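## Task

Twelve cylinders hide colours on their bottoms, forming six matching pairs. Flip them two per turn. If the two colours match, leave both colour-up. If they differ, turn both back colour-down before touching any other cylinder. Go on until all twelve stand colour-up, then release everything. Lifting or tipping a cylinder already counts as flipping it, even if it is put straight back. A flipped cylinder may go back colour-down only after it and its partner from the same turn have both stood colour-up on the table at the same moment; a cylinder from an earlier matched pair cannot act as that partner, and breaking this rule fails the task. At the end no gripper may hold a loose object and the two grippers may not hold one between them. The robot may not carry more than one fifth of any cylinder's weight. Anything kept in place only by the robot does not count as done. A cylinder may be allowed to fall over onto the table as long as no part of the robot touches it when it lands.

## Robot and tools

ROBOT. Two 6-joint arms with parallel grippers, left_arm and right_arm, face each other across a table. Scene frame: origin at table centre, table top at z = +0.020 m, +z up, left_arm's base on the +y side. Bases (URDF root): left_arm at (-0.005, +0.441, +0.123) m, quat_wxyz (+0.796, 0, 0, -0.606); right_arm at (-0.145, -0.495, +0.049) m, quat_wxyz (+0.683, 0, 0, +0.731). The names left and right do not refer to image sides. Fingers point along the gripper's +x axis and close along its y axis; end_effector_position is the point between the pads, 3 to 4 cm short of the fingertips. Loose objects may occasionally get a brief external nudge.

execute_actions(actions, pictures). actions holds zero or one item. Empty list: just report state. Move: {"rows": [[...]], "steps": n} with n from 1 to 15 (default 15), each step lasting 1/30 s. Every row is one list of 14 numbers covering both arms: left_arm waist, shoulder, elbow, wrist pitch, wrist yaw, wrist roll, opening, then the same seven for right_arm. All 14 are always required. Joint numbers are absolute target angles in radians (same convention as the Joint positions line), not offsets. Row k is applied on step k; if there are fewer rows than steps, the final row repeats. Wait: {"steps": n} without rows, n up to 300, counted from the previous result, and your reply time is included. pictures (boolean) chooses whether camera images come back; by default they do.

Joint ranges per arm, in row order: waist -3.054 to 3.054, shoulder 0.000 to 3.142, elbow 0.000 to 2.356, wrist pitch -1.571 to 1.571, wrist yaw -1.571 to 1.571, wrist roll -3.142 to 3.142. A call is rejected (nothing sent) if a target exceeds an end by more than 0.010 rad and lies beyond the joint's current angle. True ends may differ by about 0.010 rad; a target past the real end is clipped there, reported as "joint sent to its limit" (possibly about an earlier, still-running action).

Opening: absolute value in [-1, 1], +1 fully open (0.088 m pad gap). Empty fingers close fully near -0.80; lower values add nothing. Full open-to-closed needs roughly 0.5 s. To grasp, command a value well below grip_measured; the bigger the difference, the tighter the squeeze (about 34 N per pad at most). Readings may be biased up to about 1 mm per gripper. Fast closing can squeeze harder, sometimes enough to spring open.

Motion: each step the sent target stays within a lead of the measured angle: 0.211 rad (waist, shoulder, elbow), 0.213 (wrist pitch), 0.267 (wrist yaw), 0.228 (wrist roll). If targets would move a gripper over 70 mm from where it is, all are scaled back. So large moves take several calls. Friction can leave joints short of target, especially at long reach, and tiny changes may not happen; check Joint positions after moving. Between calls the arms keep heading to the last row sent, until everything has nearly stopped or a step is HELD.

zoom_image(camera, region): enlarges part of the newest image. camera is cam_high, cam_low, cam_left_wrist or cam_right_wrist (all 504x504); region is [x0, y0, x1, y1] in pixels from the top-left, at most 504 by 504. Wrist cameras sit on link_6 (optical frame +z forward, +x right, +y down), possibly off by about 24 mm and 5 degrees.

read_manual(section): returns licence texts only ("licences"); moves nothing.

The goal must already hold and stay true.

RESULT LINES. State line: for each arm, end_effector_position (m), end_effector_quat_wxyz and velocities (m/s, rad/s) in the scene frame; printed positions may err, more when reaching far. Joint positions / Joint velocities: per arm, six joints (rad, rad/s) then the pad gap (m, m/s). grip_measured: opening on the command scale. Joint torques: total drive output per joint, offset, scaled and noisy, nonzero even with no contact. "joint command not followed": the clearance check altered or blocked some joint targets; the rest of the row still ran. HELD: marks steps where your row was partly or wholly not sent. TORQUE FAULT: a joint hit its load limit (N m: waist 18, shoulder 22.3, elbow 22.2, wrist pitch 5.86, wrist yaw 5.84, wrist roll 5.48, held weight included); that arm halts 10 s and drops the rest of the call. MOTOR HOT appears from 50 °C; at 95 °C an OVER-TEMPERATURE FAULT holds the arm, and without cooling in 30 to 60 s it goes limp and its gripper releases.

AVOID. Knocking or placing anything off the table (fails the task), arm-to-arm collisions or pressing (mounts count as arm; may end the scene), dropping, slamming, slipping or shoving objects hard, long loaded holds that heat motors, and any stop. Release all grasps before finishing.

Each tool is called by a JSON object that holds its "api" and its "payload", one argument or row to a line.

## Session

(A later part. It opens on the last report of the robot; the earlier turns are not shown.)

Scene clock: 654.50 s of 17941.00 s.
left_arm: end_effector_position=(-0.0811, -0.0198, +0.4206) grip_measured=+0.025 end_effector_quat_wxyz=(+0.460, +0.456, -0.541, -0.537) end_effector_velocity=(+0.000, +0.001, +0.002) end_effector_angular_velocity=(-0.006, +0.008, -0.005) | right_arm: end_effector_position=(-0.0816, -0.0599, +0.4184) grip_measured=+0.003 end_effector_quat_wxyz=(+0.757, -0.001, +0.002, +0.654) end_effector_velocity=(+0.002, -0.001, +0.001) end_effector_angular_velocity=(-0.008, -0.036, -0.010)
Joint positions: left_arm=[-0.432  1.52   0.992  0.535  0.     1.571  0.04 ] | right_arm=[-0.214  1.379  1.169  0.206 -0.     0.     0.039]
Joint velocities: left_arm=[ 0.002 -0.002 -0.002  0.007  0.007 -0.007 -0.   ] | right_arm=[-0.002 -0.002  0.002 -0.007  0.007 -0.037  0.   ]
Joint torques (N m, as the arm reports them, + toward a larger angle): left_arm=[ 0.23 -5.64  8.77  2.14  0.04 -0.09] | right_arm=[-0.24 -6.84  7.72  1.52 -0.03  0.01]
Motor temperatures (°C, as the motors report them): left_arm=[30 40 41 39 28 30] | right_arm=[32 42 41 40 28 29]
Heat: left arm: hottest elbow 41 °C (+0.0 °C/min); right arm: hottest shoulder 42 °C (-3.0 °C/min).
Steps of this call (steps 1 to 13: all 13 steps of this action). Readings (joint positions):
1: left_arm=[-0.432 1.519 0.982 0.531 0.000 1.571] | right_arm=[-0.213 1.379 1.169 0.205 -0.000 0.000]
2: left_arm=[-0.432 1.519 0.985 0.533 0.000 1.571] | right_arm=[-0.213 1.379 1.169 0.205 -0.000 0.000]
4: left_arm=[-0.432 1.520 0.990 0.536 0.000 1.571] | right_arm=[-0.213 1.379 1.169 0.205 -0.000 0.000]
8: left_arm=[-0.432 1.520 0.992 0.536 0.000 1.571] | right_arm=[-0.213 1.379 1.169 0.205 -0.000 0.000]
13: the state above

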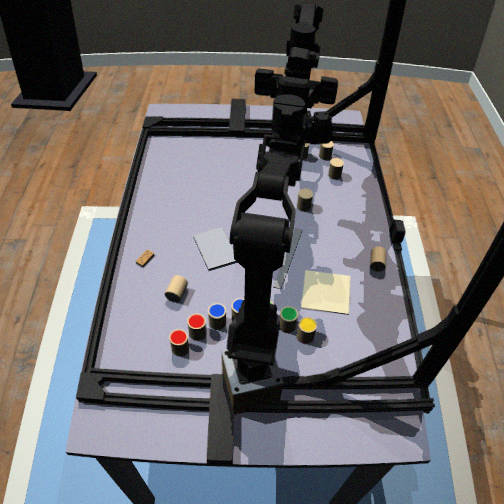

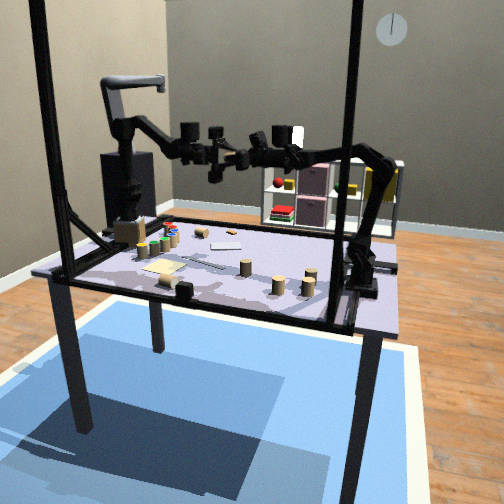

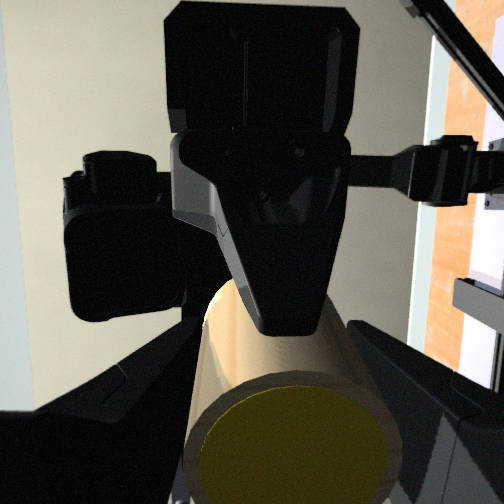

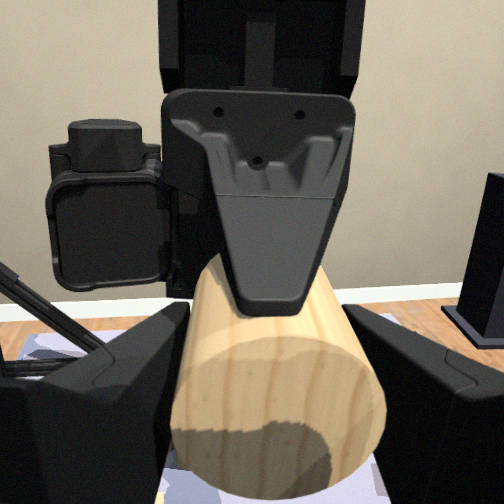

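{"api": "execute_actions", "payload": {
  "actions": [
    {"rows":[[-0.43,1.524,1.0,0.537,0,1.571,-0.7,-0.216,1.376,1.168,0.208,0,0,0.6]],"steps":11}
  ],
  "pictures": false
}}

{"api": "execute_actions", "payload": {
  "actions": [
    {"rows":[[-0.43,1.43,0.93,0.51,0,1.571,-0.7,-0.216,1.376,1.168,0.208,0,0,0.6],[-0.43,1.33,0.86,0.48,0,1.571,-0.7,-0.216,1.376,1.168,0.208,0,0,0.6],[-0.43,1.2,0.77,0.44,0,1.571,-0.7,-0.216,1.376,1.168,0.208,0,0,0.6],[-0.43,1.058,0.672,0.386,0,1.571,-0.7,-0.216,1.376,1.168,0.208,0,0,0.6]],"steps":8}
  ],
  "pictures": false
}}

{"api": "execute_actions", "payload": {
  "actions": [
    {"rows":[[0.0,1.058,0.8,-0.87,0,1.571,-0.7,-0.025,1.15,1.15,-1.268,0,0,0.45]],"steps":15}
  ],
  "pictures": false
}}

{"api": "execute_actions", "payload": {
  "actions": [
    {"rows":[[0.0,1.058,0.9,-0.87,0,1.571,-0.7,-0.025,1.15,1.15,-1.268,0,0,0.45],[0.0,1.058,0.9,-0.87,0,1.571,-0.7,-0.025,1.15,1.15,-1.268,0,0,0.45],[0.0,1.624,0.924,-0.871,0,1.571,-0.7,-0.025,1.15,1.15,-1.268,0,0,0.45],[0.0,1.624,0.924,-0.871,0,1.571,-0.7,-0.025,1.15,1.15,-1.268,0,0,0.45],[0.0,1.624,0.924,-0.871,0,1.571,-0.7,-0.025,1.155,0.852,-1.268,0,0,0.45]],"steps":15}
  ],
  "pictures": false
}}

{"api": "execute_actions", "payload": {
  "actions": [
    {"rows":[[0.0,1.624,0.924,-0.871,0,1.571,-0.7,-0.025,1.155,0.852,-1.268,0,0,0.45]],"steps":4}
  ]
}}

Scene clock: 666.97 s of 17941.00 s.
left_arm: end_effector_position=(-0.0809, -0.0201, +0.4208) grip_measured=+0.019 end_effector_quat_wxyz=(+0.460, +0.456, -0.541, -0.537) end_effector_velocity=(-0.002, +0.001, -0.002) end_effector_angular_velocity=(+0.008, +0.006, -0.000) | right_arm: end_effector_position=(-0.0817, -0.0600, +0.4187) grip_measured=+0.576 end_effector_quat_wxyz=(+0.757, -0.001, +0.001, +0.654) end_effector_velocity=(-0.000, -0.002, +0.000) end_effector_angular_velocity=(-0.003, -0.007, -0.005)
Joint positions: left_arm=[-0.432  1.52   0.993  0.536  0.     1.571  0.04 ] | right_arm=[-0.214  1.378  1.169  0.207 -0.001  0.     0.067]
Joint velocities: left_arm=[-0.007 -0.002 -0.002 -0.007 -0.007 -0.007  0.   ] | right_arm=[ 0.002 -0.007 -0.002 -0.007  0.007 -0.007  0.174]
Joint torques (N m, as the arm reports them, + toward a larger angle): left_arm=[ 0.21 -5.78  8.63  2.09  0.03 -0.09] | right_arm=[-0.21 -6.74  7.73  1.52 -0.02  0.  ]
Motor temperatures (°C, as the motors report them): left_arm=[30 41 42 41 28 30] | right_arm=[32 42 42 42 28 29]
Heat: left arm: hottest elbow 42 °C (+0.0 °C/min); right arm: hottest shoulder 42 °C (-3.0 °C/min).
Steps of this call (steps 1 to 15: the robot went on to your last target; steps 16 to 363: nothing new was sent; steps 364 to 374: all 11 steps of this action). Readings (joint positions):
364: left_arm=[-0.432 1.520 0.993 0.536 0.000 1.571] | right_arm=[-0.214 1.378 1.169 0.207 -0.000 0.000]
365: left_arm=[-0.432 1.520 0.993 0.536 0.000 1.571] | right_arm=[-0.214 1.378 1.169 0.207 -0.000 0.000]
367: left_arm=[-0.432 1.520 0.993 0.536 0.000 1.571] | right_arm=[-0.214 1.378 1.169 0.207 -0.000 0.000]
371: left_arm=[-0.432 1.520 0.993 0.536 0.000 1.571] | right_arm=[-0.214 1.378 1.169 0.207 -0.001 0.000]
374: the state above

Scene clock: 667.23 s of 17941.00 s.
left_arm: end_effector_position=(-0.0664, +0.0684, +0.4034) grip_measured=+0.019 end_effector_quat_wxyz=(+0.443, +0.472, -0.526, -0.551) end_effector_velocity=(+0.039, +0.236, +0.165) end_effector_angular_velocity=(-0.587, +0.118, +0.006) | right_arm: end_effector_position=(-0.0817, -0.0600, +0.4187) grip_measured=+0.599 end_effector_quat_wxyz=(+0.757, -0.001, +0.001, +0.654) end_effector_velocity=(+0.002, -0.001, +0.001) end_effector_angular_velocity=(-0.006, -0.021, -0.010)
Joint positions: left_arm=[-0.432  1.151  0.701  0.396  0.     1.571  0.04 ] | right_arm=[-0.214  1.378  1.169  0.207 -0.001  0.     0.068]
Joint velocities: left_arm=[-0.002 -1.165 -0.515 -0.051 -0.007 -0.022 -0.   ] | right_arm=[-0.002 -0.002  0.002 -0.007  0.007 -0.022  0.001]
Joint torques (N m, as the arm reports them, + toward a larger angle): left_arm=[ 0.18 -4.14  9.43  2.51  0.05 -0.11] | right_arm=[-0.24 -6.79  7.72  1.54  0.    0.02]
Motor temperatures (°C, as the motors report them): left_arm=[30 41 42 41 28 30] | right_arm=[32 42 42 42 28 29]
Heat: left arm: hottest elbow 42 °C (+0.0 °C/min); right arm: hottest shoulder 42 °C (-3.0 °C/min).
Steps of this call (steps 1 to 8: all 8 steps of this action). Readings (joint positions):
1: left_arm=[-0.432 1.511 0.986 0.534 0.000 1.571] | right_arm=[-0.214 1.378 1.169 0.207 -0.001 0.000]
2: left_arm=[-0.432 1.481 0.962 0.519 0.000 1.571] | right_arm=[-0.214 1.378 1.169 0.207 -0.001 0.000]
4: left_arm=[-0.432 1.374 0.858 0.469 0.000 1.571] | right_arm=[-0.214 1.378 1.169 0.207 -0.001 0.000]
8: the state above

Scene clock: 667.73 s of 17941.00 s.
left_arm: end_effector_position=(+0.0737, +0.1507, +0.2993) grip_measured=+0.018 end_effector_quat_wxyz=(+0.360, +0.683, -0.188, -0.607) end_effector_velocity=(-0.070, +0.279, -0.298) end_effector_angular_velocity=(+1.828, +0.507, +0.022) | right_arm: end_effector_position=(-0.1588, -0.1677, +0.3197) grip_measured=+0.451 end_effector_quat_wxyz=(+0.654, -0.236, +0.228, +0.682) end_effector_velocity=(+0.010, -0.253, -0.320) end_effector_angular_velocity=(-1.866, -0.087, +0.017)
Joint positions: left_arm=[-0.005  1.061  0.795 -0.501 -0.003  1.571  0.04 ] | right_arm=[-0.028  1.149  1.155 -0.675 -0.002  0.     0.061]
Joint velocities: left_arm=[ 0.022 -0.002 -0.002 -1.897  0.007 -0.007 -0.   ] | right_arm=[-0.002 -0.002 -0.002 -1.868 -0.007 -0.022 -0.001]
Joint torques (N m, as the arm reports them, + toward a larger angle): left_arm=[ 0.2  -3.47  8.2   1.69  0.17 -0.09] | right_arm=[ 0.28 -4.17  6.84  1.2   0.04  0.02]
Motor temperatures (°C, as the motors report them): left_arm=[30 41 42 41 28 30] | right_arm=[32 42 42 42 28 29]
Heat: left arm: hottest elbow 42 °C (+0.0 °C/min); right arm: hottest shoulder 42 °C (-3.0 °C/min).
Steps of this call (steps 1 to 15: all 15 steps of this action). Readings (joint positions):
1: left_arm=[-0.412 1.121 0.708 0.352 0.017 1.571] | right_arm=[-0.203 1.361 1.169 0.175 0.010 0.000]
2: left_arm=[-0.363 1.101 0.731 0.293 0.018 1.571] | right_arm=[-0.173 1.333 1.163 0.115 0.012 -0.000]
4: left_arm=[-0.242 1.079 0.773 0.184 0.007 1.571] | right_arm=[-0.096 1.261 1.152 0.003 0.001 -0.000]
8: left_arm=[-0.042 1.061 0.795 -0.061 -0.005 1.571] | right_arm=[-0.029 1.153 1.157 -0.233 -0.005 0.000]
15: the state above

Scene clock: 668.23 s of 17941.00 s.
left_arm: end_effector_position=(+0.0632, +0.1915, +0.1605) grip_measured=+0.018 end_effector_quat_wxyz=(+0.094, +0.702, +0.094, -0.700) end_effector_velocity=(-0.001, +0.006, -0.013) end_effector_angular_velocity=(+0.061, +0.009, +0.005) | right_arm: end_effector_position=(-0.1526, -0.3254, +0.1618) grip_measured=+0.450 end_effector_quat_wxyz=(+0.495, -0.504, +0.485, +0.516) end_effector_velocity=(+0.000, -0.028, -0.005) end_effector_angular_velocity=(-0.125, +0.002, +0.005)
Joint positions: left_arm=[-0.002  1.616  0.917 -0.87  -0.003  1.571  0.04 ] | right_arm=[-0.028  1.155  0.859 -1.253 -0.002  0.     0.061]
Joint velocities: left_arm=[-0.002  0.051 -0.002 -0.007 -0.007 -0.007 -0.   ] | right_arm=[-0.002 -0.002 -0.017 -0.11  -0.007 -0.007  0.   ]
Joint torques (N m, as the arm reports them, + toward a larger angle): left_arm=[ 0.17 -5.07  6.69  0.47  0.19 -0.04] | right_arm=[ 0.23 -3.18  6.12  0.11  0.05  0.  ]
Motor temperatures (°C, as the motors report them): left_arm=[30 41 42 41 28 30] | right_arm=[32 42 42 42 28 29]
Heat: left arm: hottest elbow 42 °C (+0.0 °C/min); right arm: hottest shoulder 42 °C (-3.0 °C/min).
Steps of this call (steps 1 to 15: all 15 steps of this action). Readings (joint positions):
1: left_arm=[-0.004 1.062 0.808 -0.574 -0.003 1.571] | right_arm=[-0.028 1.149 1.155 -0.735 -0.002 0.000]
2: left_arm=[-0.004 1.065 0.825 -0.641 -0.003 1.571] | right_arm=[-0.028 1.149 1.155 -0.796 -0.002 0.000]
4: left_arm=[-0.004 1.138 0.882 -0.748 -0.003 1.571] | right_arm=[-0.028 1.149 1.155 -0.923 -0.002 0.000]
8: left_arm=[-0.003 1.376 0.922 -0.845 -0.003 1.571] | right_arm=[-0.028 1.145 1.034 -1.079 -0.002 0.000]
15: the state above

Scene clock: 668.37 s of 17941.00 s.
left_arm: end_effector_position=(+0.0632, +0.1915, +0.1602) grip_measured=+0.018 end_effector_quat_wxyz=(+0.094, +0.702, +0.094, -0.700) end_effector_velocity=(+0.000, +0.002, -0.002) end_effector_angular_velocity=(+0.018, -0.003, -0.010) | right_arm: end_effector_position=(-0.1526, -0.3278, +0.1617) grip_measured=+0.450 end_effector_quat_wxyz=(+0.492, -0.507, +0.488, +0.513) end_effector_velocity=(-0.000, -0.012, -0.000) end_effector_angular_velocity=(-0.052, +0.005, +0.005)
Joint positions: left_arm=[-0.002  1.618  0.917 -0.87  -0.003  1.571  0.04 ] | right_arm=[-0.028  1.155  0.859 -1.264 -0.002  0.     0.061]
Joint velocities: left_arm=[-0.002  0.012  0.002 -0.007 -0.007  0.007 -0.   ] | right_arm=[-0.002 -0.002 -0.002 -0.051 -0.007 -0.007 -0.   ]
Joint torques (N m, as the arm reports them, + toward a larger angle): left_arm=[ 0.22 -4.6   6.59  0.39  0.19 -0.04] | right_arm=[ 0.22 -3.2   5.61  0.04  0.04  0.  ]
Motor temperatures (°C, as the motors report them): left_arm=[30 41 42 41 28 30] | right_arm=[32 42 42 42 28 29]
Heat: left arm: hottest elbow 42 °C (+0.0 °C/min); right arm: hottest shoulder 42 °C (-3.0 °C/min).
Steps of this call (steps 1 to 4: all 4 steps of this action). Readings (joint positions):
1: left_arm=[-0.002 1.617 0.917 -0.870 -0.003 1.571] | right_arm=[-0.028 1.155 0.859 -1.256 -0.002 0.000]
2: left_arm=[-0.002 1.617 0.917 -0.870 -0.003 1.571] | right_arm=[-0.028 1.155 0.859 -1.258 -0.002 0.000]
4: the state above

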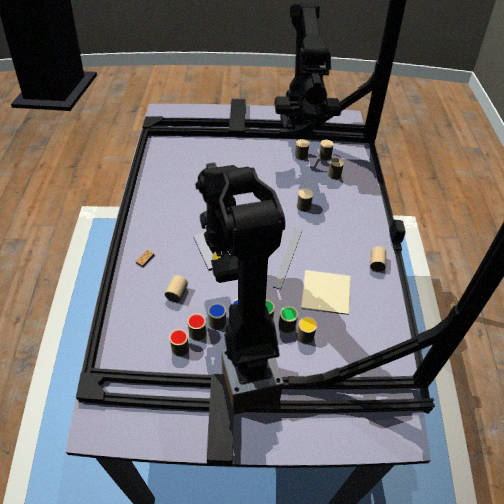

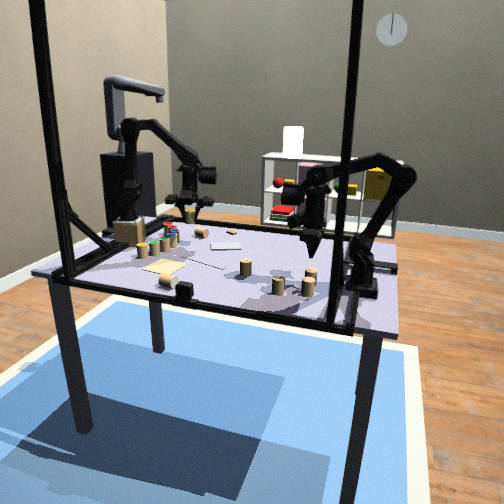

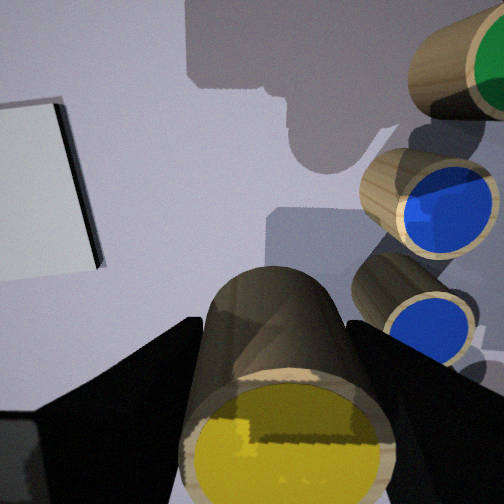

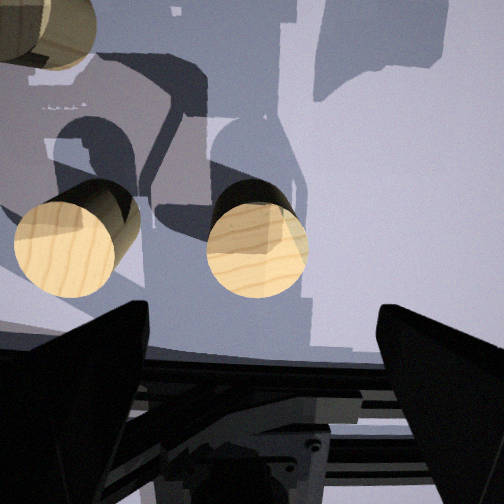

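{"api": "execute_actions", "payload": {
  "actions": [
    {"rows":[[0,1.65,0.90,-0.83,0,1.571,-0.7,-0.028,1.155,0.852,-1.268,0,0.5,0.4],[0,1.68,0.875,-0.78,0,1.571,-0.7,-0.028,1.155,0.852,-1.268,0,0.5,0.4],[0,1.71,0.852,-0.73,0,1.571,-0.7,-0.028,1.155,0.852,-1.268,0,0.5,0.4],[0,1.74,0.83,-0.68,0,1.571,-0.7,-0.028,1.155,0.852,-1.268,0,0.5,0.4],[0,1.77,0.81,-0.63,0,1.571,-0.7,-0.028,1.155,0.852,-1.268,0,0.5,0.4],[0,1.80,0.794,-0.58,0,1.571,-0.7,-0.028,1.155,0.852,-1.268,0,0.5,0.4],[0,1.825,0.781,-0.54,0,1.571,-0.7,-0.028,1.155,0.852,-1.268,0,0.5,0.4],[0,1.845,0.772,-0.51,0,1.571,-0.7,-0.028,1.155,0.852,-1.268,0,0.5,0.4],[0,1.856,0.767,-0.493,0,1.571,-0.7,-0.028,1.155,0.852,-1.268,0,0.5,0.4],[0,1.863,0.764,-0.482,0,1.571,-0.7,-0.028,1.155,0.852,-1.268,0,0.5,0.4],[0,1.868,0.762,-0.475,0,1.571,-0.7,-0.028,1.155,0.852,-1.268,0,0.5,0.4],[0,1.872,0.76,-0.47,0,1.571,-0.7,-0.028,1.155,0.852,-1.268,0,0.5,0.4]],"steps":15}
  ],
  "pictures": false
}}

{"api": "execute_actions", "payload": {
  "actions": [
    {"rows":[[0,1.872,0.76,-0.47,0,1.571,-0.7,-0.028,1.162,0.822,-1.23,0,0.5,0.4],[0,1.872,0.76,-0.47,0,1.571,0.3,-0.028,1.17,0.792,-1.192,0,0.5,0.4],[0,1.872,0.76,-0.47,0,1.571,0.3,-0.028,1.179,0.762,-1.153,0,0.5,0.4],[0,1.872,0.76,-0.47,0,1.571,0.3,-0.028,1.189,0.733,-1.114,0,0.5,0.4],[0,1.872,0.76,-0.47,0,1.571,0.3,-0.028,1.2,0.704,-1.075,0,0.5,0.4],[0,1.872,0.76,-0.47,0,1.571,0.3,-0.028,1.212,0.675,-1.035,0,0.5,0.4],[0,1.872,0.76,-0.47,0,1.571,0.3,-0.028,1.226,0.647,-0.994,0,0.5,0.4],[0,1.872,0.76,-0.47,0,1.571,0.3,-0.028,1.241,0.619,-0.952,0,0.5,0.4],[0,1.872,0.76,-0.47,0,1.571,0.3,-0.028,1.257,0.592,-0.91,0,0.5,0.4],[0,1.872,0.76,-0.47,0,1.571,0.3,-0.028,1.273,0.566,-0.87,0,0.5,0.4],[0,1.872,0.76,-0.47,0,1.571,0.3,-0.028,1.288,0.544,-0.835,0,0.5,0.4]],"steps":15}
  ],
  "pictures": false
}}

{"api": "execute_actions", "payload": {
  "actions": [
    {"rows":[[0,1.825,0.785,-0.55,0,1.571,0.3,-0.028,1.288,0.544,-0.835,0,0.5,-0.7],[0,1.77,0.82,-0.637,0,1.571,0.3,-0.028,1.288,0.544,-0.835,0,0.5,-0.7],[0,1.70,0.87,-0.75,0,1.571,0.3,-0.028,1.288,0.544,-0.835,0,0.5,-0.7],[0,1.624,0.924,-0.871,0,1.571,0.3,-0.028,1.288,0.544,-0.835,0,0.5,-0.7],[0,1.624,0.924,-0.871,0,1.571,0.3,-0.028,1.288,0.544,-0.835,0,0.5,-0.7],[0,1.624,0.924,-0.871,0,1.571,0.3,-0.028,1.288,0.544,-0.835,0,0.5,-0.7],[0,1.624,0.924,-0.871,0,1.571,0.3,-0.028,1.288,0.544,-0.835,0,0.5,-0.7],[0,1.058,0.9,-0.87,0,1.571,0.3,-0.028,1.288,0.544,-0.835,0,0.5,-0.7]],"steps":12}
  ],
  "pictures": false
}}

{"api": "execute_actions", "payload": {
  "actions": [
    {"rows":[[-0.43,1.058,0.8,-0.3,0,1.571,0.9,-0.028,1.226,0.647,-0.994,0,0.5,-0.7],[-0.43,1.058,0.8,-0.3,0,1.571,0.9,-0.028,1.184,0.75,-1.13,0,0.5,-0.7],[-0.43,1.058,0.8,-0.3,0,1.571,0.9,-0.028,1.155,0.852,-1.268,0,0.5,-0.7],[-0.43,1.058,0.672,0.386,0,1.571,0.9,-0.028,1.155,0.852,-1.268,0,0.5,-0.7],[-0.43,1.058,0.672,0.386,0,1.571,0.9,-0.028,1.155,0.852,-1.268,0,0.5,-0.7],[-0.43,1.058,0.672,0.386,0,1.571,0.9,-0.028,1.155,0.852,-1.268,0,0.5,-0.7],[-0.43,1.058,0.672,0.386,0,1.571,0.9,-0.028,1.2,1.2,-1.2,0,0,-0.7],[-0.43,1.058,0.672,0.386,0,1.571,0.9,-0.028,1.2,1.2,-1.2,0,0,-0.7],[-0.43,1.058,0.672,0.386,0,1.571,0.9,-0.216,1.3,1.25,-0.6,0,0,-0.7]],"steps":15}
  ],
  "pictures": false
}}

{"api": "execute_actions", "payload": {
  "actions": [
    {"rows":[[-0.43,1.058,0.672,0.386,0,1.571,0.9,-0.216,1.376,1.168,0.208,0,0,-0.7]],"steps":15}
  ],
  "pictures": false
}}

{"api": "execute_actions", "payload": {
  "actions": [
    {"rows":[[-0.43,1.058,0.672,0.386,0,1.571,0.9,-0.216,1.376,1.168,0.208,0,0,-0.7]],"steps":8}
  ],
  "pictures": false
}}

{"api": "execute_actions", "payload": {
  "actions": [
    {"rows":[[-0.43,1.2,0.77,0.44,0,1.571,0.9,-0.216,1.376,1.168,0.208,0,0,-0.7],[-0.43,1.2,0.77,0.44,0,1.571,0.9,-0.216,1.376,1.168,0.208,0,0,-0.7],[-0.43,1.33,0.86,0.48,0,1.571,0.9,-0.216,1.376,1.168,0.208,0,0,-0.7],[-0.43,1.33,0.86,0.48,0,1.571,0.9,-0.216,1.376,1.168,0.208,0,0,-0.7],[-0.43,1.43,0.93,0.51,0,1.571,0.9,-0.216,1.376,1.168,0.208,0,0,-0.7],[-0.43,1.43,0.93,0.51,0,1.571,0.9,-0.216,1.376,1.168,0.208,0,0,-0.7],[-0.43,1.524,1.0,0.537,0,1.571,0.9,-0.216,1.376,1.168,0.208,0,0,-0.7]],"steps":14}
  ],
  "pictures": false
}}

{"api": "execute_actions", "payload": {
  "actions": [
    {"rows":[[-0.43,1.524,1.0,0.537,0,1.571,-0.7,-0.216,1.376,1.168,0.208,0,0,-0.7]],"steps":13}
  ]
}}

Scene clock: 690.83 s of 17941.00 s.
left_arm: end_effector_position=(+0.0633, +0.1915, +0.0704) grip_measured=+0.017 end_effector_quat_wxyz=(+0.090, +0.701, +0.098, -0.700) end_effector_velocity=(+0.009, -0.030, -0.006) end_effector_angular_velocity=(-0.137, -0.045, -0.010) | right_arm: end_effector_position=(-0.1527, -0.3288, +0.1613) grip_measured=+0.400 end_effector_quat_wxyz=(+0.600, -0.373, +0.599, +0.378) end_effector_velocity=(-0.001, +0.001, -0.000) end_effector_angular_velocity=(+0.007, +0.008, -0.054)
Joint positions: left_arm=[-0.002  1.864  0.765 -0.483 -0.003  1.571  0.04 ] | right_arm=[-0.026  1.155  0.857 -1.267 -0.002  0.493  0.059]
Joint velocities: left_arm=[-0.002  0.017 -0.007  0.168 -0.007  0.007 -0.   ] | right_arm=[-0.002 -0.002 -0.002  0.007 -0.007  0.051 -0.   ]
Joint torques (N m, as the arm reports them, + toward a larger angle): left_arm=[ 0.14 -5.04  3.88  0.53  0.17 -0.03] | right_arm=[-0.08 -3.13  5.78  0.01  0.05  0.12]
Motor temperatures (°C, as the motors report them): left_arm=[30 41 42 38 28 30] | right_arm=[32 40 40 40 28 29]
Heat: left arm: hottest elbow 42 °C (+1.0 °C/min); right arm: hottest shoulder 40 °C (-3.0 °C/min).
Steps of this call (steps 1 to 15: the robot went on to your last target; steps 16 to 659: nothing new was sent; steps 660 to 674: all 15 steps of this action). Readings (joint positions):
660: left_arm=[-0.002 1.623 0.918 -0.866 -0.003 1.571] | right_arm=[-0.027 1.155 0.857 -1.267 -0.002 0.045]
661: left_arm=[-0.002 1.630 0.911 -0.844 -0.003 1.571] | right_arm=[-0.027 1.155 0.857 -1.267 -0.002 0.116]
663: left_arm=[-0.002 1.665 0.888 -0.768 -0.003 1.571] | right_arm=[-0.027 1.155 0.857 -1.267 -0.002 0.249]
667: left_arm=[-0.002 1.781 0.812 -0.604 -0.003 1.571] | right_arm=[-0.027 1.155 0.857 -1.267 -0.002 0.439]
674: the state above

Scene clock: 691.33 s of 17941.00 s.
left_arm: end_effector_position=(+0.0639, +0.1893, +0.0700) grip_measured=+0.294 end_effector_quat_wxyz=(+0.093, +0.702, +0.095, -0.700) end_effector_velocity=(+0.002, +0.002, -0.000) end_effector_angular_velocity=(+0.013, -0.019, +0.005) | right_arm: end_effector_position=(-0.1526, -0.3307, +0.0699) grip_measured=+0.400 end_effector_quat_wxyz=(+0.597, -0.378, +0.603, +0.371) end_effector_velocity=(-0.002, -0.002, -0.042) end_effector_angular_velocity=(+0.036, +0.024, +0.014)
Joint positions: left_arm=[-0.002  1.865  0.765 -0.472 -0.003  1.571  0.053] | right_arm=[-0.026  1.279  0.555 -0.86  -0.002  0.497  0.059]
Joint velocities: left_arm=[-0.002  0.002  0.002 -0.007 -0.022 -0.007  0.003] | right_arm=[-0.007  0.056 -0.149  0.242 -0.022 -0.022 -0.   ]
Joint torques (N m, as the arm reports them, + toward a larger angle): left_arm=[ 0.17 -4.89  3.71  0.58  0.19 -0.04] | right_arm=[-0.19 -3.02  5.82  0.38  0.04  0.1 ]
Motor temperatures (°C, as the motors report them): left_arm=[30 41 42 38 28 30] | right_arm=[32 40 40 40 28 29]
Heat: left arm: hottest elbow 42 °C (+1.0 °C/min); right arm: hottest shoulder 40 °C (-3.0 °C/min).
Steps of this call (steps 1 to 15: all 15 steps of this action). Readings (joint positions):
1: left_arm=[-0.002 1.864 0.765 -0.479 -0.003 1.571] | right_arm=[-0.026 1.155 0.854 -1.261 -0.002 0.494]
2: left_arm=[-0.002 1.864 0.765 -0.477 -0.003 1.571] | right_arm=[-0.026 1.155 0.843 -1.242 -0.002 0.495]
4: left_arm=[-0.002 1.864 0.765 -0.475 -0.003 1.571] | right_arm=[-0.026 1.160 0.806 -1.187 -0.002 0.496]
8: left_arm=[-0.002 1.865 0.765 -0.473 -0.003 1.571] | right_arm=[-0.026 1.202 0.696 -1.046 -0.002 0.497]
15: the state above

Scene clock: 691.73 s of 17941.00 s.
left_arm: end_effector_position=(+0.0653, +0.1839, +0.2126) grip_measured=+0.300 end_effector_quat_wxyz=(+0.174, +0.708, +0.014, -0.684) end_effector_velocity=(+0.005, -0.018, +0.439) end_effector_angular_velocity=(-1.701, -0.472, +0.006) | right_arm: end_effector_position=(-0.1525, -0.3274, +0.0688) grip_measured=+0.005 end_effector_quat_wxyz=(+0.600, -0.373, +0.600, +0.375) end_effector_velocity=(-0.004, -0.002, -0.000) end_effector_angular_velocity=(-0.008, +0.022, +0.010)
Joint positions: left_arm=[-0.002  1.388  0.903 -0.857 -0.003  1.571  0.054] | right_arm=[-0.027  1.28   0.552 -0.838 -0.001  0.497  0.039]
Joint velocities: left_arm=[-0.002 -1.795 -0.007 -0.022 -0.007 -0.007 -0.   ] | right_arm=[ 0.002 -0.002 -0.002 -0.007 -0.022 -0.007 -0.   ]
Joint torques (N m, as the arm reports them, + toward a larger angle): left_arm=[ 0.17 -5.04  6.32  0.53  0.18 -0.06] | right_arm=[-0.12 -2.58  4.75  0.36  0.03  0.1 ]
Motor temperatures (°C, as the motors report them): left_arm=[30 41 42 38 28 30] | right_arm=[32 40 40 40 28 29]
Heat: left arm: hottest elbow 42 °C (+1.0 °C/min); right arm: hottest shoulder 40 °C (-3.0 °C/min).
Steps of this call (steps 1 to 12: all 12 steps of this action). Readings (joint positions):
1: left_arm=[-0.002 1.862 0.766 -0.482 -0.003 1.571] | right_arm=[-0.026 1.280 0.553 -0.852 -0.002 0.497]
2: left_arm=[-0.002 1.850 0.776 -0.524 -0.003 1.571] | right_arm=[-0.026 1.280 0.552 -0.847 -0.002 0.497]
4: left_arm=[-0.002 1.785 0.813 -0.658 -0.003 1.571] | right_arm=[-0.027 1.280 0.552 -0.841 -0.001 0.497]
8: left_arm=[-0.002 1.621 0.906 -0.804 -0.003 1.571] | right_arm=[-0.027 1.280 0.552 -0.839 -0.001 0.497]
12: the state above

Scene clock: 692.23 s of 17941.00 s.
left_arm: end_effector_position=(-0.0594, +0.0969, +0.3479) grip_measured=+0.898 end_effector_quat_wxyz=(+0.363, +0.543, -0.452, -0.607) end_effector_velocity=(-0.028, -0.123, +0.391) end_effector_angular_velocity=(-1.850, +0.294, -0.018) | right_arm: end_effector_position=(-0.1110, -0.1874, +0.2515) grip_measured=+0.005 end_effector_quat_wxyz=(+0.666, -0.292, +0.386, +0.568) end_effector_velocity=(+0.170, +0.465, +0.453) end_effector_angular_velocity=(+2.334, -0.743, +0.387)
Joint positions: left_arm=[-0.425  1.067  0.677  0.052  0.001  1.571  0.083] | right_arm=[-0.181  1.274  1.157 -0.889 -0.003  0.088  0.039]
Joint velocities: left_arm=[-0.027 -0.051 -0.002  1.824 -0.007 -0.007  0.001] | right_arm=[-0.379  0.227  0.847  1.78  -0.007 -0.901 -0.   ]
Joint torques (N m, as the arm reports them, + toward a larger angle): left_arm=[-0.32 -3.96  7.36  2.12  0.04 -0.08] | right_arm=[-0.1  -4.52  8.72  1.04  0.01 -0.09]
Motor temperatures (°C, as the motors report them): left_arm=[30 41 42 38 28 30] | right_arm=[32 40 40 40 28 29]
Heat: left arm: hottest elbow 42 °C (+1.0 °C/min); right arm: hottest shoulder 40 °C (-3.0 °C/min).
Steps of this call (steps 1 to 15: all 15 steps of this action). Readings (joint positions):
1: left_arm=[-0.021 1.326 0.888 -0.819 -0.014 1.571] | right_arm=[-0.027 1.276 0.564 -0.867 -0.001 0.497]
2: left_arm=[-0.078 1.261 0.864 -0.744 -0.015 1.571] | right_arm=[-0.027 1.265 0.595 -0.939 -0.001 0.497]
4: left_arm=[-0.202 1.158 0.816 -0.618 -0.005 1.571] | right_arm=[-0.027 1.221 0.692 -1.067 -0.001 0.497]
8: left_arm=[-0.391 1.074 0.707 -0.379 0.002 1.571] | right_arm=[-0.027 1.176 0.891 -1.206 -0.001 0.382]
15: the state above

Scene clock: 692.73 s of 17941.00 s.
left_arm: end_effector_position=(-0.0620, +0.0866, +0.4214) grip_measured=+0.900 end_effector_quat_wxyz=(+0.459, +0.459, -0.538, -0.538) end_effector_velocity=(+0.000, +0.002, -0.003) end_effector_angular_velocity=(+0.006, -0.008, +0.005) | right_arm: end_effector_position=(-0.0826, -0.0632, +0.3818) grip_measured=+0.005 end_effector_quat_wxyz=(+0.753, -0.054, +0.066, +0.652) end_effector_velocity=(+0.007, +0.066, +0.397) end_effector_angular_velocity=(+1.824, -0.270, +0.020)
Joint positions: left_arm=[-0.428  1.058  0.677  0.382  0.001  1.571  0.083] | right_arm=[-0.213  1.378  1.166  0.041 -0.002  0.003  0.039]
Joint velocities: left_arm=[-0.002 -0.007 -0.007 -0.007 -0.007  0.007 -0.   ] | right_arm=[-0.002 -0.007 -0.002  1.839 -0.022 -0.007 -0.002]
Joint torques (N m, as the arm reports them, + toward a larger angle): left_arm=[-0.25 -3.37  7.31  2.21  0.02 -0.1 ] | right_arm=[-0.3  -6.77  8.09  1.83  0.03 -0.06]
Motor temperatures (°C, as the motors report them): left_arm=[30 41 42 39 28 30] | right_arm=[32 40 40 40 28 29]
Heat: left arm: hottest elbow 42 °C (+1.0 °C/min); right arm: hottest shoulder 40 °C (-3.0 °C/min).
Steps of this call (steps 1 to 15: all 15 steps of this action). Readings (joint positions):
1: left_arm=[-0.426 1.066 0.677 0.113 0.001 1.571] | right_arm=[-0.192 1.289 1.173 -0.822 -0.002 0.062]
2: left_arm=[-0.427 1.066 0.677 0.175 0.001 1.571] | right_arm=[-0.200 1.301 1.182 -0.751 -0.002 0.043]
4: left_arm=[-0.427 1.065 0.677 0.286 0.001 1.571] | right_arm=[-0.209 1.332 1.183 -0.635 -0.001 0.022]
8: left_arm=[-0.428 1.058 0.677 0.363 0.001 1.571] | right_arm=[-0.213 1.375 1.167 -0.393 -0.002 0.007]
15: the state above

Scene clock: 693.00 s of 17941.00 s.
left_arm: end_effector_position=(-0.0620, +0.0866, +0.4219) grip_measured=+0.900 end_effector_quat_wxyz=(+0.459, +0.458, -0.539, -0.537) end_effector_velocity=(+0.000, +0.001, -0.002) end_effector_angular_velocity=(+0.008, +0.006, +0.005) | right_arm: end_effector_position=(-0.0820, -0.0607, +0.4162) grip_measured=+0.005 end_effector_quat_wxyz=(+0.756, -0.004, +0.007, +0.654) end_effector_velocity=(+0.002, -0.000, +0.030) end_effector_angular_velocity=(+0.137, -0.028, -0.010)
Joint positions: left_arm=[-0.428  1.058  0.677  0.384  0.001  1.571  0.083] | right_arm=[-0.213  1.376  1.167  0.194 -0.001  0.003  0.039]
Joint velocities: left_arm=[-0.002 -0.002 -0.002 -0.007 -0.007 -0.007 -0.   ] | right_arm=[-0.002 -0.002 -0.002  0.139  0.007 -0.007 -0.   ]
Joint torques (N m, as the arm reports them, + toward a larger angle): left_arm=[-0.23 -3.35  7.3   2.18  0.03 -0.09] | right_arm=[-0.24 -6.45  7.92  1.85  0.01 -0.07]
Motor temperatures (°C, as the motors report them): left_arm=[30 41 42 39 28 30] | right_arm=[32 40 41 40 28 29]
Heat: left arm: hottest elbow 42 °C (+1.0 °C/min); right arm: hottest elbow 41 °C (-2.0 °C/min).
Steps of this call (steps 1 to 8: all 8 steps of this action). Readings (joint positions):
1: left_arm=[-0.428 1.058 0.677 0.382 0.001 1.571] | right_arm=[-0.213 1.378 1.166 0.094 -0.002 0.003]
2: left_arm=[-0.428 1.058 0.677 0.383 0.001 1.571] | right_arm=[-0.213 1.378 1.166 0.133 -0.002 0.003]
4: left_arm=[-0.428 1.058 0.677 0.384 0.001 1.571] | right_arm=[-0.213 1.376 1.167 0.174 -0.001 0.003]
8: the state above

Scene clock: 693.47 s of 17941.00 s.
left_arm: end_effector_position=(-0.0788, -0.0190, +0.4137) grip_measured=+0.900 end_effector_quat_wxyz=(+0.456, +0.462, -0.536, -0.540) end_effector_velocity=(-0.004, -0.014, +0.030) end_effector_angular_velocity=(-0.088, +0.022, -0.010) | right_arm: end_effector_position=(-0.0820, -0.0607, +0.4187) grip_measured=+0.005 end_effector_quat_wxyz=(+0.756, +0.000, +0.002, +0.654) end_effector_velocity=(+0.000, +0.001, +0.002) end_effector_angular_velocity=(+0.008, +0.006, +0.005)
Joint positions: left_arm=[-0.428  1.518  0.979  0.529  0.001  1.571  0.083] | right_arm=[-0.213  1.376  1.167  0.205 -0.001  0.003  0.039]
Joint velocities: left_arm=[-0.002  0.042  0.081  0.051  0.007 -0.007  0.   ] | right_arm=[-0.002  0.002  0.002  0.007 -0.007  0.007 -0.   ]
Joint torques (N m, as the arm reports them, + toward a larger angle): left_arm=[-0.21 -6.04  9.54  2.38  0.01 -0.11] | right_arm=[-0.18 -6.45  7.99  1.6   0.   -0.08]
Motor temperatures (°C, as the motors report them): left_arm=[30 41 42 39 28 30] | right_arm=[32 40 41 40 28 29]
Heat: left arm: hottest elbow 42 °C (+1.0 °C/min); right arm: hottest elbow 41 °C (-2.0 °C/min).
Steps of this call (steps 1 to 14: all 14 steps of this action). Readings (joint positions):
1: left_arm=[-0.428 1.076 0.687 0.391 0.001 1.571] | right_arm=[-0.213 1.376 1.167 0.199 -0.001 0.003]
2: left_arm=[-0.428 1.107 0.708 0.412 0.001 1.571] | right_arm=[-0.213 1.376 1.167 0.202 -0.001 0.003]
4: left_arm=[-0.428 1.208 0.782 0.449 0.001 1.571] | right_arm=[-0.213 1.376 1.167 0.204 -0.001 0.003]
8: left_arm=[-0.428 1.417 0.927 0.508 0.001 1.571] | right_arm=[-0.213 1.376 1.167 0.205 -0.001 0.003]
14: the state above

Scene clock: 693.90 s of 17941.00 s.
left_arm: end_effector_position=(-0.0792, -0.0202, +0.4219) grip_measured=+0.029 end_effector_quat_wxyz=(+0.462, +0.456, -0.541, -0.535) end_effector_velocity=(-0.000, -0.000, -0.009) end_effector_angular_velocity=(+0.030, -0.012, +0.005) | right_arm: end_effector_position=(-0.0821, -0.0606, +0.4184) grip_measured=+0.004 end_effector_quat_wxyz=(+0.756, -0.000, +0.003, +0.655) end_effector_velocity=(+0.002, -0.002, +0.000) end_effector_angular_velocity=(-0.001, +0.008, -0.000)
Joint positions: left_arm=[-0.428  1.519  0.993  0.537  0.001  1.571  0.04 ] | right_arm=[-0.213  1.376  1.167  0.204 -0.002  0.003  0.039]
Joint velocities: left_arm=[-0.002  0.002 -0.007 -0.022 -0.007  0.007 -0.   ] | right_arm=[-0.007 -0.007 -0.002 -0.007 -0.007  0.007 -0.   ]
Joint torques (N m, as the arm reports them, + toward a larger angle): left_arm=[-0.21 -5.67  8.65  1.97  0.02 -0.11] | right_arm=[-0.17 -6.46  7.89  1.7   0.01 -0.05]
Motor temperatures (°C, as the motors report them): left_arm=[30 41 42 39 28 30] | right_arm=[32 40 41 40 28 29]
Heat: left arm: hottest elbow 42 °C (+1.0 °C/min); right arm: hottest elbow 41 °C (-2.0 °C/min).
Steps of this call (steps 1 to 13: all 13 steps of this action). Readings (joint positions):
1: left_arm=[-0.428 1.519 0.982 0.531 0.001 1.571] | right_arm=[-0.213 1.376 1.167 0.205 -0.001 0.003]
2: left_arm=[-0.428 1.519 0.985 0.533 0.001 1.571] | right_arm=[-0.213 1.376 1.167 0.205 -0.001 0.003]
4: left_arm=[-0.428 1.519 0.990 0.536 0.001 1.571] | right_arm=[-0.213 1.376 1.167 0.205 -0.001 0.003]
8: left_arm=[-0.428 1.519 0.993 0.537 0.001 1.571] | right_arm=[-0.213 1.376 1.167 0.205 -0.002 0.003]
13: the state above

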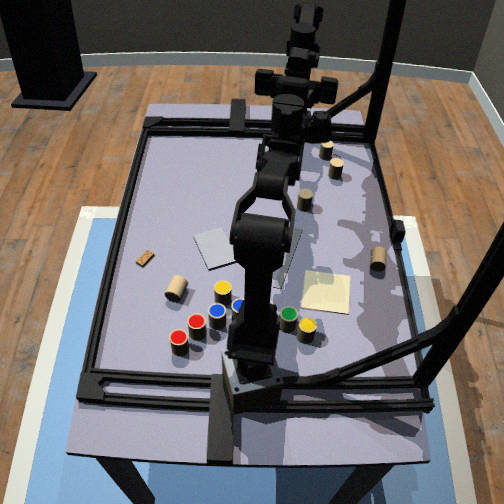

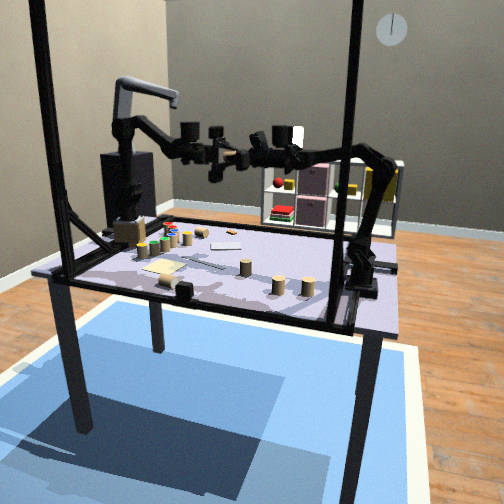

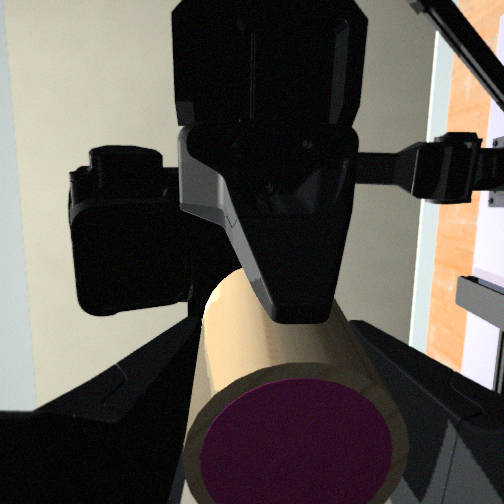

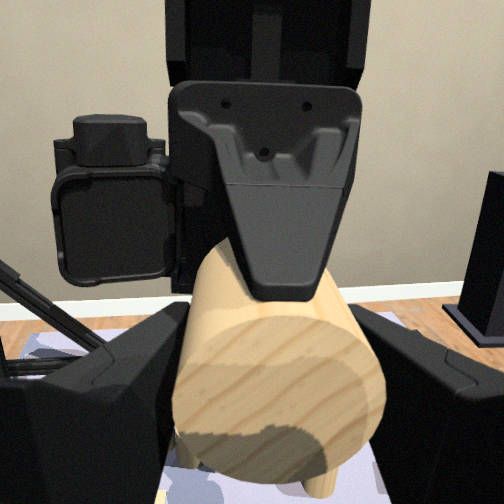

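{"api": "execute_actions", "payload": {
  "actions": [
    {"rows":[[-0.43,1.524,1.0,0.537,0,1.571,-0.7,-0.216,1.376,1.168,0.208,0,0,0.6]],"steps":11}
  ],
  "pictures": false
}}

{"api": "execute_actions", "payload": {
  "actions": [
    {"rows":[[-0.43,1.43,0.93,0.51,0,1.571,-0.7,-0.216,1.376,1.168,0.208,0,0,0.6],[-0.43,1.33,0.86,0.48,0,1.571,-0.7,-0.216,1.376,1.168,0.208,0,0,0.6],[-0.43,1.2,0.77,0.44,0,1.571,-0.7,-0.216,1.376,1.168,0.208,0,0,0.6],[-0.43,1.058,0.672,0.386,0,1.571,-0.7,-0.216,1.376,1.168,0.208,0,0,0.6]],"steps":8}
  ],
  "pictures": false
}}

{"api": "execute_actions", "payload": {
  "actions": [
    {"rows":[[-0.21,1.058,0.8,-0.87,0,1.571,-0.7,0.325,1.379,1.4,-1.18,0,0,0.5]],"steps":15}
  ],
  "pictures": false
}}

{"api": "execute_actions", "payload": {
  "actions": [
    {"rows":[[-0.21,1.058,0.9,-0.87,0,1.571,-0.7,0.325,1.379,1.4,-1.18,0,0,0.5],[-0.21,1.058,0.9,-0.87,0,1.571,-0.7,0.325,1.379,1.4,-1.18,0,0,0.5],[-0.21,1.624,0.924,-0.871,0,1.571,-0.7,0.325,1.379,1.4,-1.18,0,0,0.5],[-0.21,1.624,0.924,-0.871,0,1.571,-0.7,0.325,1.379,1.4,-1.18,0,0,0.5],[-0.21,1.624,0.924,-0.871,0,1.571,-0.7,0.325,1.6,1.21,-1.18,0,0,0.5]],"steps":15}
  ],
  "pictures": false
}}

{"api": "execute_actions", "payload": {
  "actions": [
    {"rows":[[-0.21,1.624,0.924,-0.871,0,1.571,-0.7,0.325,1.6,1.21,-1.18,0,0,0.5]],"steps":4}
  ]
}}

Scene clock: 700.73 s of 17941.00 s.
left_arm: end_effector_position=(-0.0792, -0.0204, +0.4211) grip_measured=+0.024 end_effector_quat_wxyz=(+0.461, +0.456, -0.540, -0.536) end_effector_velocity=(+0.002, +0.001, +0.001) end_effector_angular_velocity=(+0.004, +0.007, +0.019) | right_arm: end_effector_position=(-0.0820, -0.0605, +0.4185) grip_measured=+0.585 end_effector_quat_wxyz=(+0.756, +0.000, +0.002, +0.655) end_effector_velocity=(-0.002, -0.000, +0.001) end_effector_angular_velocity=(-0.006, -0.021, +0.020)
Joint positions: left_arm=[-0.428  1.52   0.994  0.535  0.001  1.571  0.04 ] | right_arm=[-0.214  1.376  1.167  0.206 -0.002  0.003  0.068]
Joint velocities: left_arm=[-0.002 -0.007 -0.002 -0.007 -0.022 -0.007 -0.   ] | right_arm=[-0.002 -0.002  0.002 -0.007 -0.022 -0.022  0.17 ]
Joint torques (N m, as the arm reports them, + toward a larger angle): left_arm=[-0.19 -5.75  8.47  2.13  0.03 -0.11] | right_arm=[-0.18 -6.52  7.94  1.56  0.06 -0.05]
Motor temperatures (°C, as the motors report them): left_arm=[30 42 42 40 28 30] | right_arm=[32 41 41 41 28 29]
Heat: left arm: hottest shoulder 42 °C (+1.0 °C/min); right arm: hottest shoulder 41 °C (-1.0 °C/min).
Steps of this call (steps 1 to 15: the robot went on to your last target; steps 16 to 194: nothing new was sent; steps 195 to 205: all 11 steps of this action). Readings (joint positions):
195: left_arm=[-0.428 1.520 0.994 0.538 0.001 1.571] | right_arm=[-0.214 1.376 1.167 0.204 -0.002 0.003]
196: left_arm=[-0.428 1.520 0.994 0.538 0.001 1.571] | right_arm=[-0.214 1.376 1.167 0.204 -0.002 0.003]
198: left_arm=[-0.428 1.520 0.994 0.538 0.001 1.571] | right_arm=[-0.214 1.376 1.167 0.204 -0.002 0.003]
202: left_arm=[-0.428 1.520 0.994 0.536 0.001 1.571] | right_arm=[-0.214 1.376 1.167 0.206 -0.002 0.003]
205: the state above

Scene clock: 701.00 s of 17941.00 s.
left_arm: end_effector_position=(-0.0650, +0.0684, +0.4031) grip_measured=+0.024 end_effector_quat_wxyz=(+0.444, +0.473, -0.525, -0.551) end_effector_velocity=(+0.036, +0.235, +0.162) end_effector_angular_velocity=(-0.580, +0.100, +0.000) | right_arm: end_effector_position=(-0.0820, -0.0605, +0.4185) grip_measured=+0.599 end_effector_quat_wxyz=(+0.756, +0.000, +0.002, +0.655) end_effector_velocity=(+0.002, -0.001, -0.005) end_effector_angular_velocity=(-0.027, -0.033, -0.010)
Joint positions: left_arm=[-0.428  1.151  0.7    0.395  0.001  1.571  0.04 ] | right_arm=[-0.214  1.376  1.167  0.206 -0.002  0.003  0.068]
Joint velocities: left_arm=[-0.007 -1.155 -0.515 -0.051 -0.007 -0.007 -0.   ] | right_arm=[-0.002 -0.002 -0.002 -0.022  0.007 -0.037  0.   ]
Joint torques (N m, as the arm reports them, + toward a larger angle): left_arm=[-0.16 -4.26  9.54  2.55  0.02 -0.08] | right_arm=[-0.16 -6.45  7.96  1.55  0.03 -0.07]
Motor temperatures (°C, as the motors report them): left_arm=[30 42 42 40 28 30] | right_arm=[32 41 41 41 28 29]
Heat: left arm: hottest shoulder 42 °C (+1.0 °C/min); right arm: hottest shoulder 41 °C (-1.0 °C/min).
Steps of this call (steps 1 to 8: all 8 steps of this action). Readings (joint positions):
1: left_arm=[-0.428 1.510 0.987 0.534 0.001 1.571] | right_arm=[-0.214 1.376 1.167 0.206 -0.002 0.003]
2: left_arm=[-0.428 1.479 0.961 0.518 0.001 1.571] | right_arm=[-0.214 1.376 1.167 0.206 -0.002 0.003]
4: left_arm=[-0.428 1.370 0.856 0.468 0.001 1.571] | right_arm=[-0.214 1.376 1.167 0.206 -0.002 0.003]
8: the state above

Scene clock: 701.50 s of 17941.00 s.
left_arm: end_effector_position=(+0.0121, +0.1416, +0.2988) grip_measured=+0.023 end_effector_quat_wxyz=(+0.294, +0.660, -0.256, -0.642) end_effector_velocity=(-0.012, +0.291, -0.299) end_effector_angular_velocity=(+1.910, +0.088, +0.013) | right_arm: end_effector_position=(-0.2974, -0.1283, +0.3539) grip_measured=+0.501 end_effector_quat_wxyz=(+0.531, -0.237, +0.161, +0.797) end_effector_velocity=(+0.079, -0.212, -0.344) end_effector_angular_velocity=(-1.739, -0.722, +0.004)
Joint positions: left_arm=[-0.213  1.06   0.796 -0.507 -0.004  1.571  0.04 ] | right_arm=[ 0.323  1.38   1.387 -0.587 -0.005  0.002  0.064]
Joint velocities: left_arm=[ 0.002 -0.002 -0.002 -1.912 -0.022  0.007 -0.   ] | right_arm=[ 0.027 -0.002 -0.002 -1.883  0.022  0.007 -0.   ]
Joint torques (N m, as the arm reports them, + toward a larger angle): left_arm=[ 0.24 -3.35  8.22  1.7   0.19 -0.1 ] | right_arm=[-0.39 -6.29  8.77  1.17  0.12 -0.06]
Motor temperatures (°C, as the motors report them): left_arm=[30 42 42 40 28 30] | right_arm=[32 41 41 41 28 29]
Heat: left arm: hottest shoulder 42 °C (+1.0 °C/min); right arm: hottest shoulder 41 °C (-1.0 °C/min).
Steps of this call (steps 1 to 15: all 15 steps of this action). Readings (joint positions):
1: left_arm=[-0.411 1.121 0.705 0.356 0.016 1.571] | right_arm=[-0.202 1.377 1.188 0.165 0.011 0.003]
2: left_arm=[-0.363 1.100 0.729 0.294 0.019 1.571] | right_arm=[-0.169 1.380 1.221 0.116 0.014 0.003]
4: left_arm=[-0.267 1.078 0.773 0.181 -0.004 1.571] | right_arm=[-0.081 1.386 1.287 0.027 0.008 0.003]
8: left_arm=[-0.216 1.059 0.796 -0.065 -0.004 1.571] | right_arm=[0.122 1.381 1.372 -0.164 0.003 0.003]
15: the state above

Scene clock: 702.00 s of 17941.00 s.
left_arm: end_effector_position=(+0.0099, +0.1832, +0.1601) grip_measured=+0.023 end_effector_quat_wxyz=(+0.020, +0.708, +0.021, -0.705) end_effector_velocity=(+0.004, +0.005, -0.015) end_effector_angular_velocity=(+0.057, -0.019, +0.010) | right_arm: end_effector_position=(-0.2529, -0.2355, +0.1604) grip_measured=+0.500 end_effector_quat_wxyz=(+0.397, -0.581, +0.391, +0.593) end_effector_velocity=(+0.032, -0.073, -0.074) end_effector_angular_velocity=(-0.455, -0.196, +0.005)
Joint positions: left_arm=[-0.212  1.617  0.916 -0.871 -0.004  1.571  0.04 ] | right_arm=[ 0.323  1.6    1.209 -1.161 -0.002  0.003  0.064]
Joint velocities: left_arm=[ 0.002  0.056 -0.007  0.007 -0.022 -0.007  0.   ] | right_arm=[-0.002  0.149 -0.134 -0.212  0.007 -0.007 -0.   ]
Joint torques (N m, as the arm reports them, + toward a larger angle): left_arm=[ 0.22 -5.22  6.82  0.5   0.22 -0.04] | right_arm=[ 0.13 -8.12  7.58  0.21  0.04 -0.05]
Motor temperatures (°C, as the motors report them): left_arm=[30 42 42 40 28 30] | right_arm=[32 41 41 41 28 29]
Heat: left arm: hottest shoulder 42 °C (+1.0 °C/min); right arm: hottest shoulder 41 °C (-1.0 °C/min).
Steps of this call (steps 1 to 15: all 15 steps of this action). Readings (joint positions):
1: left_arm=[-0.213 1.061 0.807 -0.578 -0.004 1.571] | right_arm=[0.323 1.380 1.388 -0.650 -0.004 0.002]
2: left_arm=[-0.213 1.064 0.823 -0.645 -0.004 1.571] | right_arm=[0.323 1.380 1.388 -0.712 -0.002 0.002]
4: left_arm=[-0.213 1.138 0.880 -0.752 -0.004 1.571] | right_arm=[0.323 1.380 1.388 -0.837 -0.002 0.002]
8: left_arm=[-0.213 1.375 0.921 -0.845 -0.004 1.571] | right_arm=[0.323 1.442 1.338 -0.961 -0.002 0.003]
15: the state above

Scene clock: 702.13 s of 17941.00 s.
left_arm: end_effector_position=(+0.0099, +0.1828, +0.1601) grip_measured=+0.023 end_effector_quat_wxyz=(+0.020, +0.708, +0.020, -0.705) end_effector_velocity=(+0.002, +0.006, -0.001) end_effector_angular_velocity=(+0.028, -0.020, -0.010) | right_arm: end_effector_position=(-0.2518, -0.2381, +0.1596) grip_measured=+0.500 end_effector_quat_wxyz=(+0.394, -0.586, +0.394, +0.589) end_effector_velocity=(+0.007, -0.017, -0.001) end_effector_angular_velocity=(-0.082, -0.026, -0.010)
Joint positions: left_arm=[-0.212  1.618  0.917 -0.871 -0.004  1.571  0.04 ] | right_arm=[ 0.323  1.602  1.208 -1.173 -0.002  0.003  0.064]
Joint velocities: left_arm=[-0.002  0.002 -0.002 -0.022 -0.022  0.007 -0.   ] | right_arm=[-0.002  0.002 -0.002 -0.081 -0.007  0.007 -0.   ]
Joint torques (N m, as the arm reports them, + toward a larger angle): left_arm=[ 0.21 -4.63  6.53  0.41  0.22 -0.03] | right_arm=[ 0.12 -6.87  6.56 -0.06  0.03 -0.06]
Motor temperatures (°C, as the motors report them): left_arm=[30 42 42 40 28 30] | right_arm=[32 41 41 41 28 29]
Heat: left arm: hottest shoulder 42 °C (+1.0 °C/min); right arm: hottest shoulder 41 °C (-1.0 °C/min).
Steps of this call (steps 1 to 4: all 4 steps of this action). Readings (joint positions):
1: left_arm=[-0.212 1.618 0.916 -0.871 -0.004 1.571] | right_arm=[0.323 1.602 1.207 -1.167 -0.002 0.003]
2: left_arm=[-0.212 1.618 0.917 -0.871 -0.004 1.571] | right_arm=[0.323 1.602 1.207 -1.169 -0.002 0.003]
4: the state above

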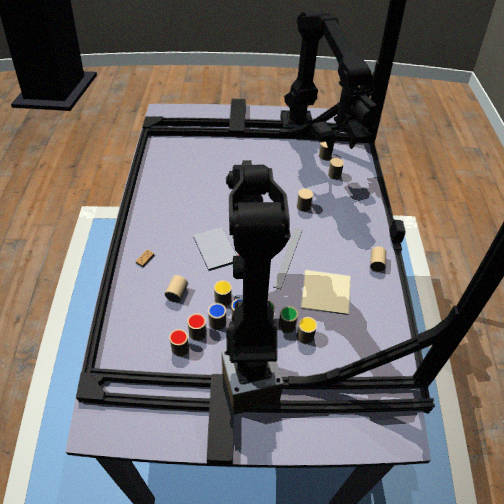

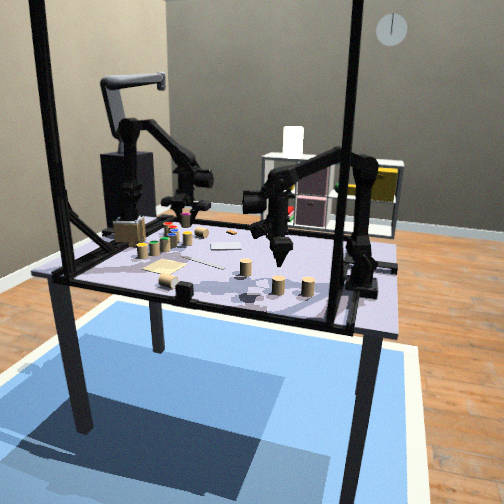

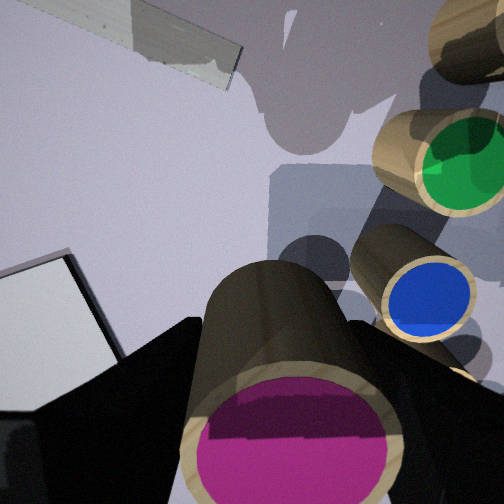

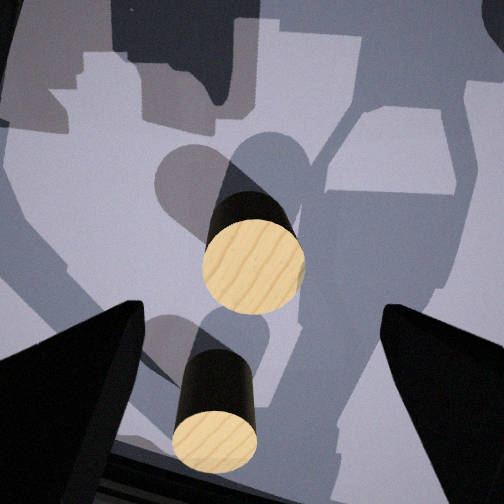

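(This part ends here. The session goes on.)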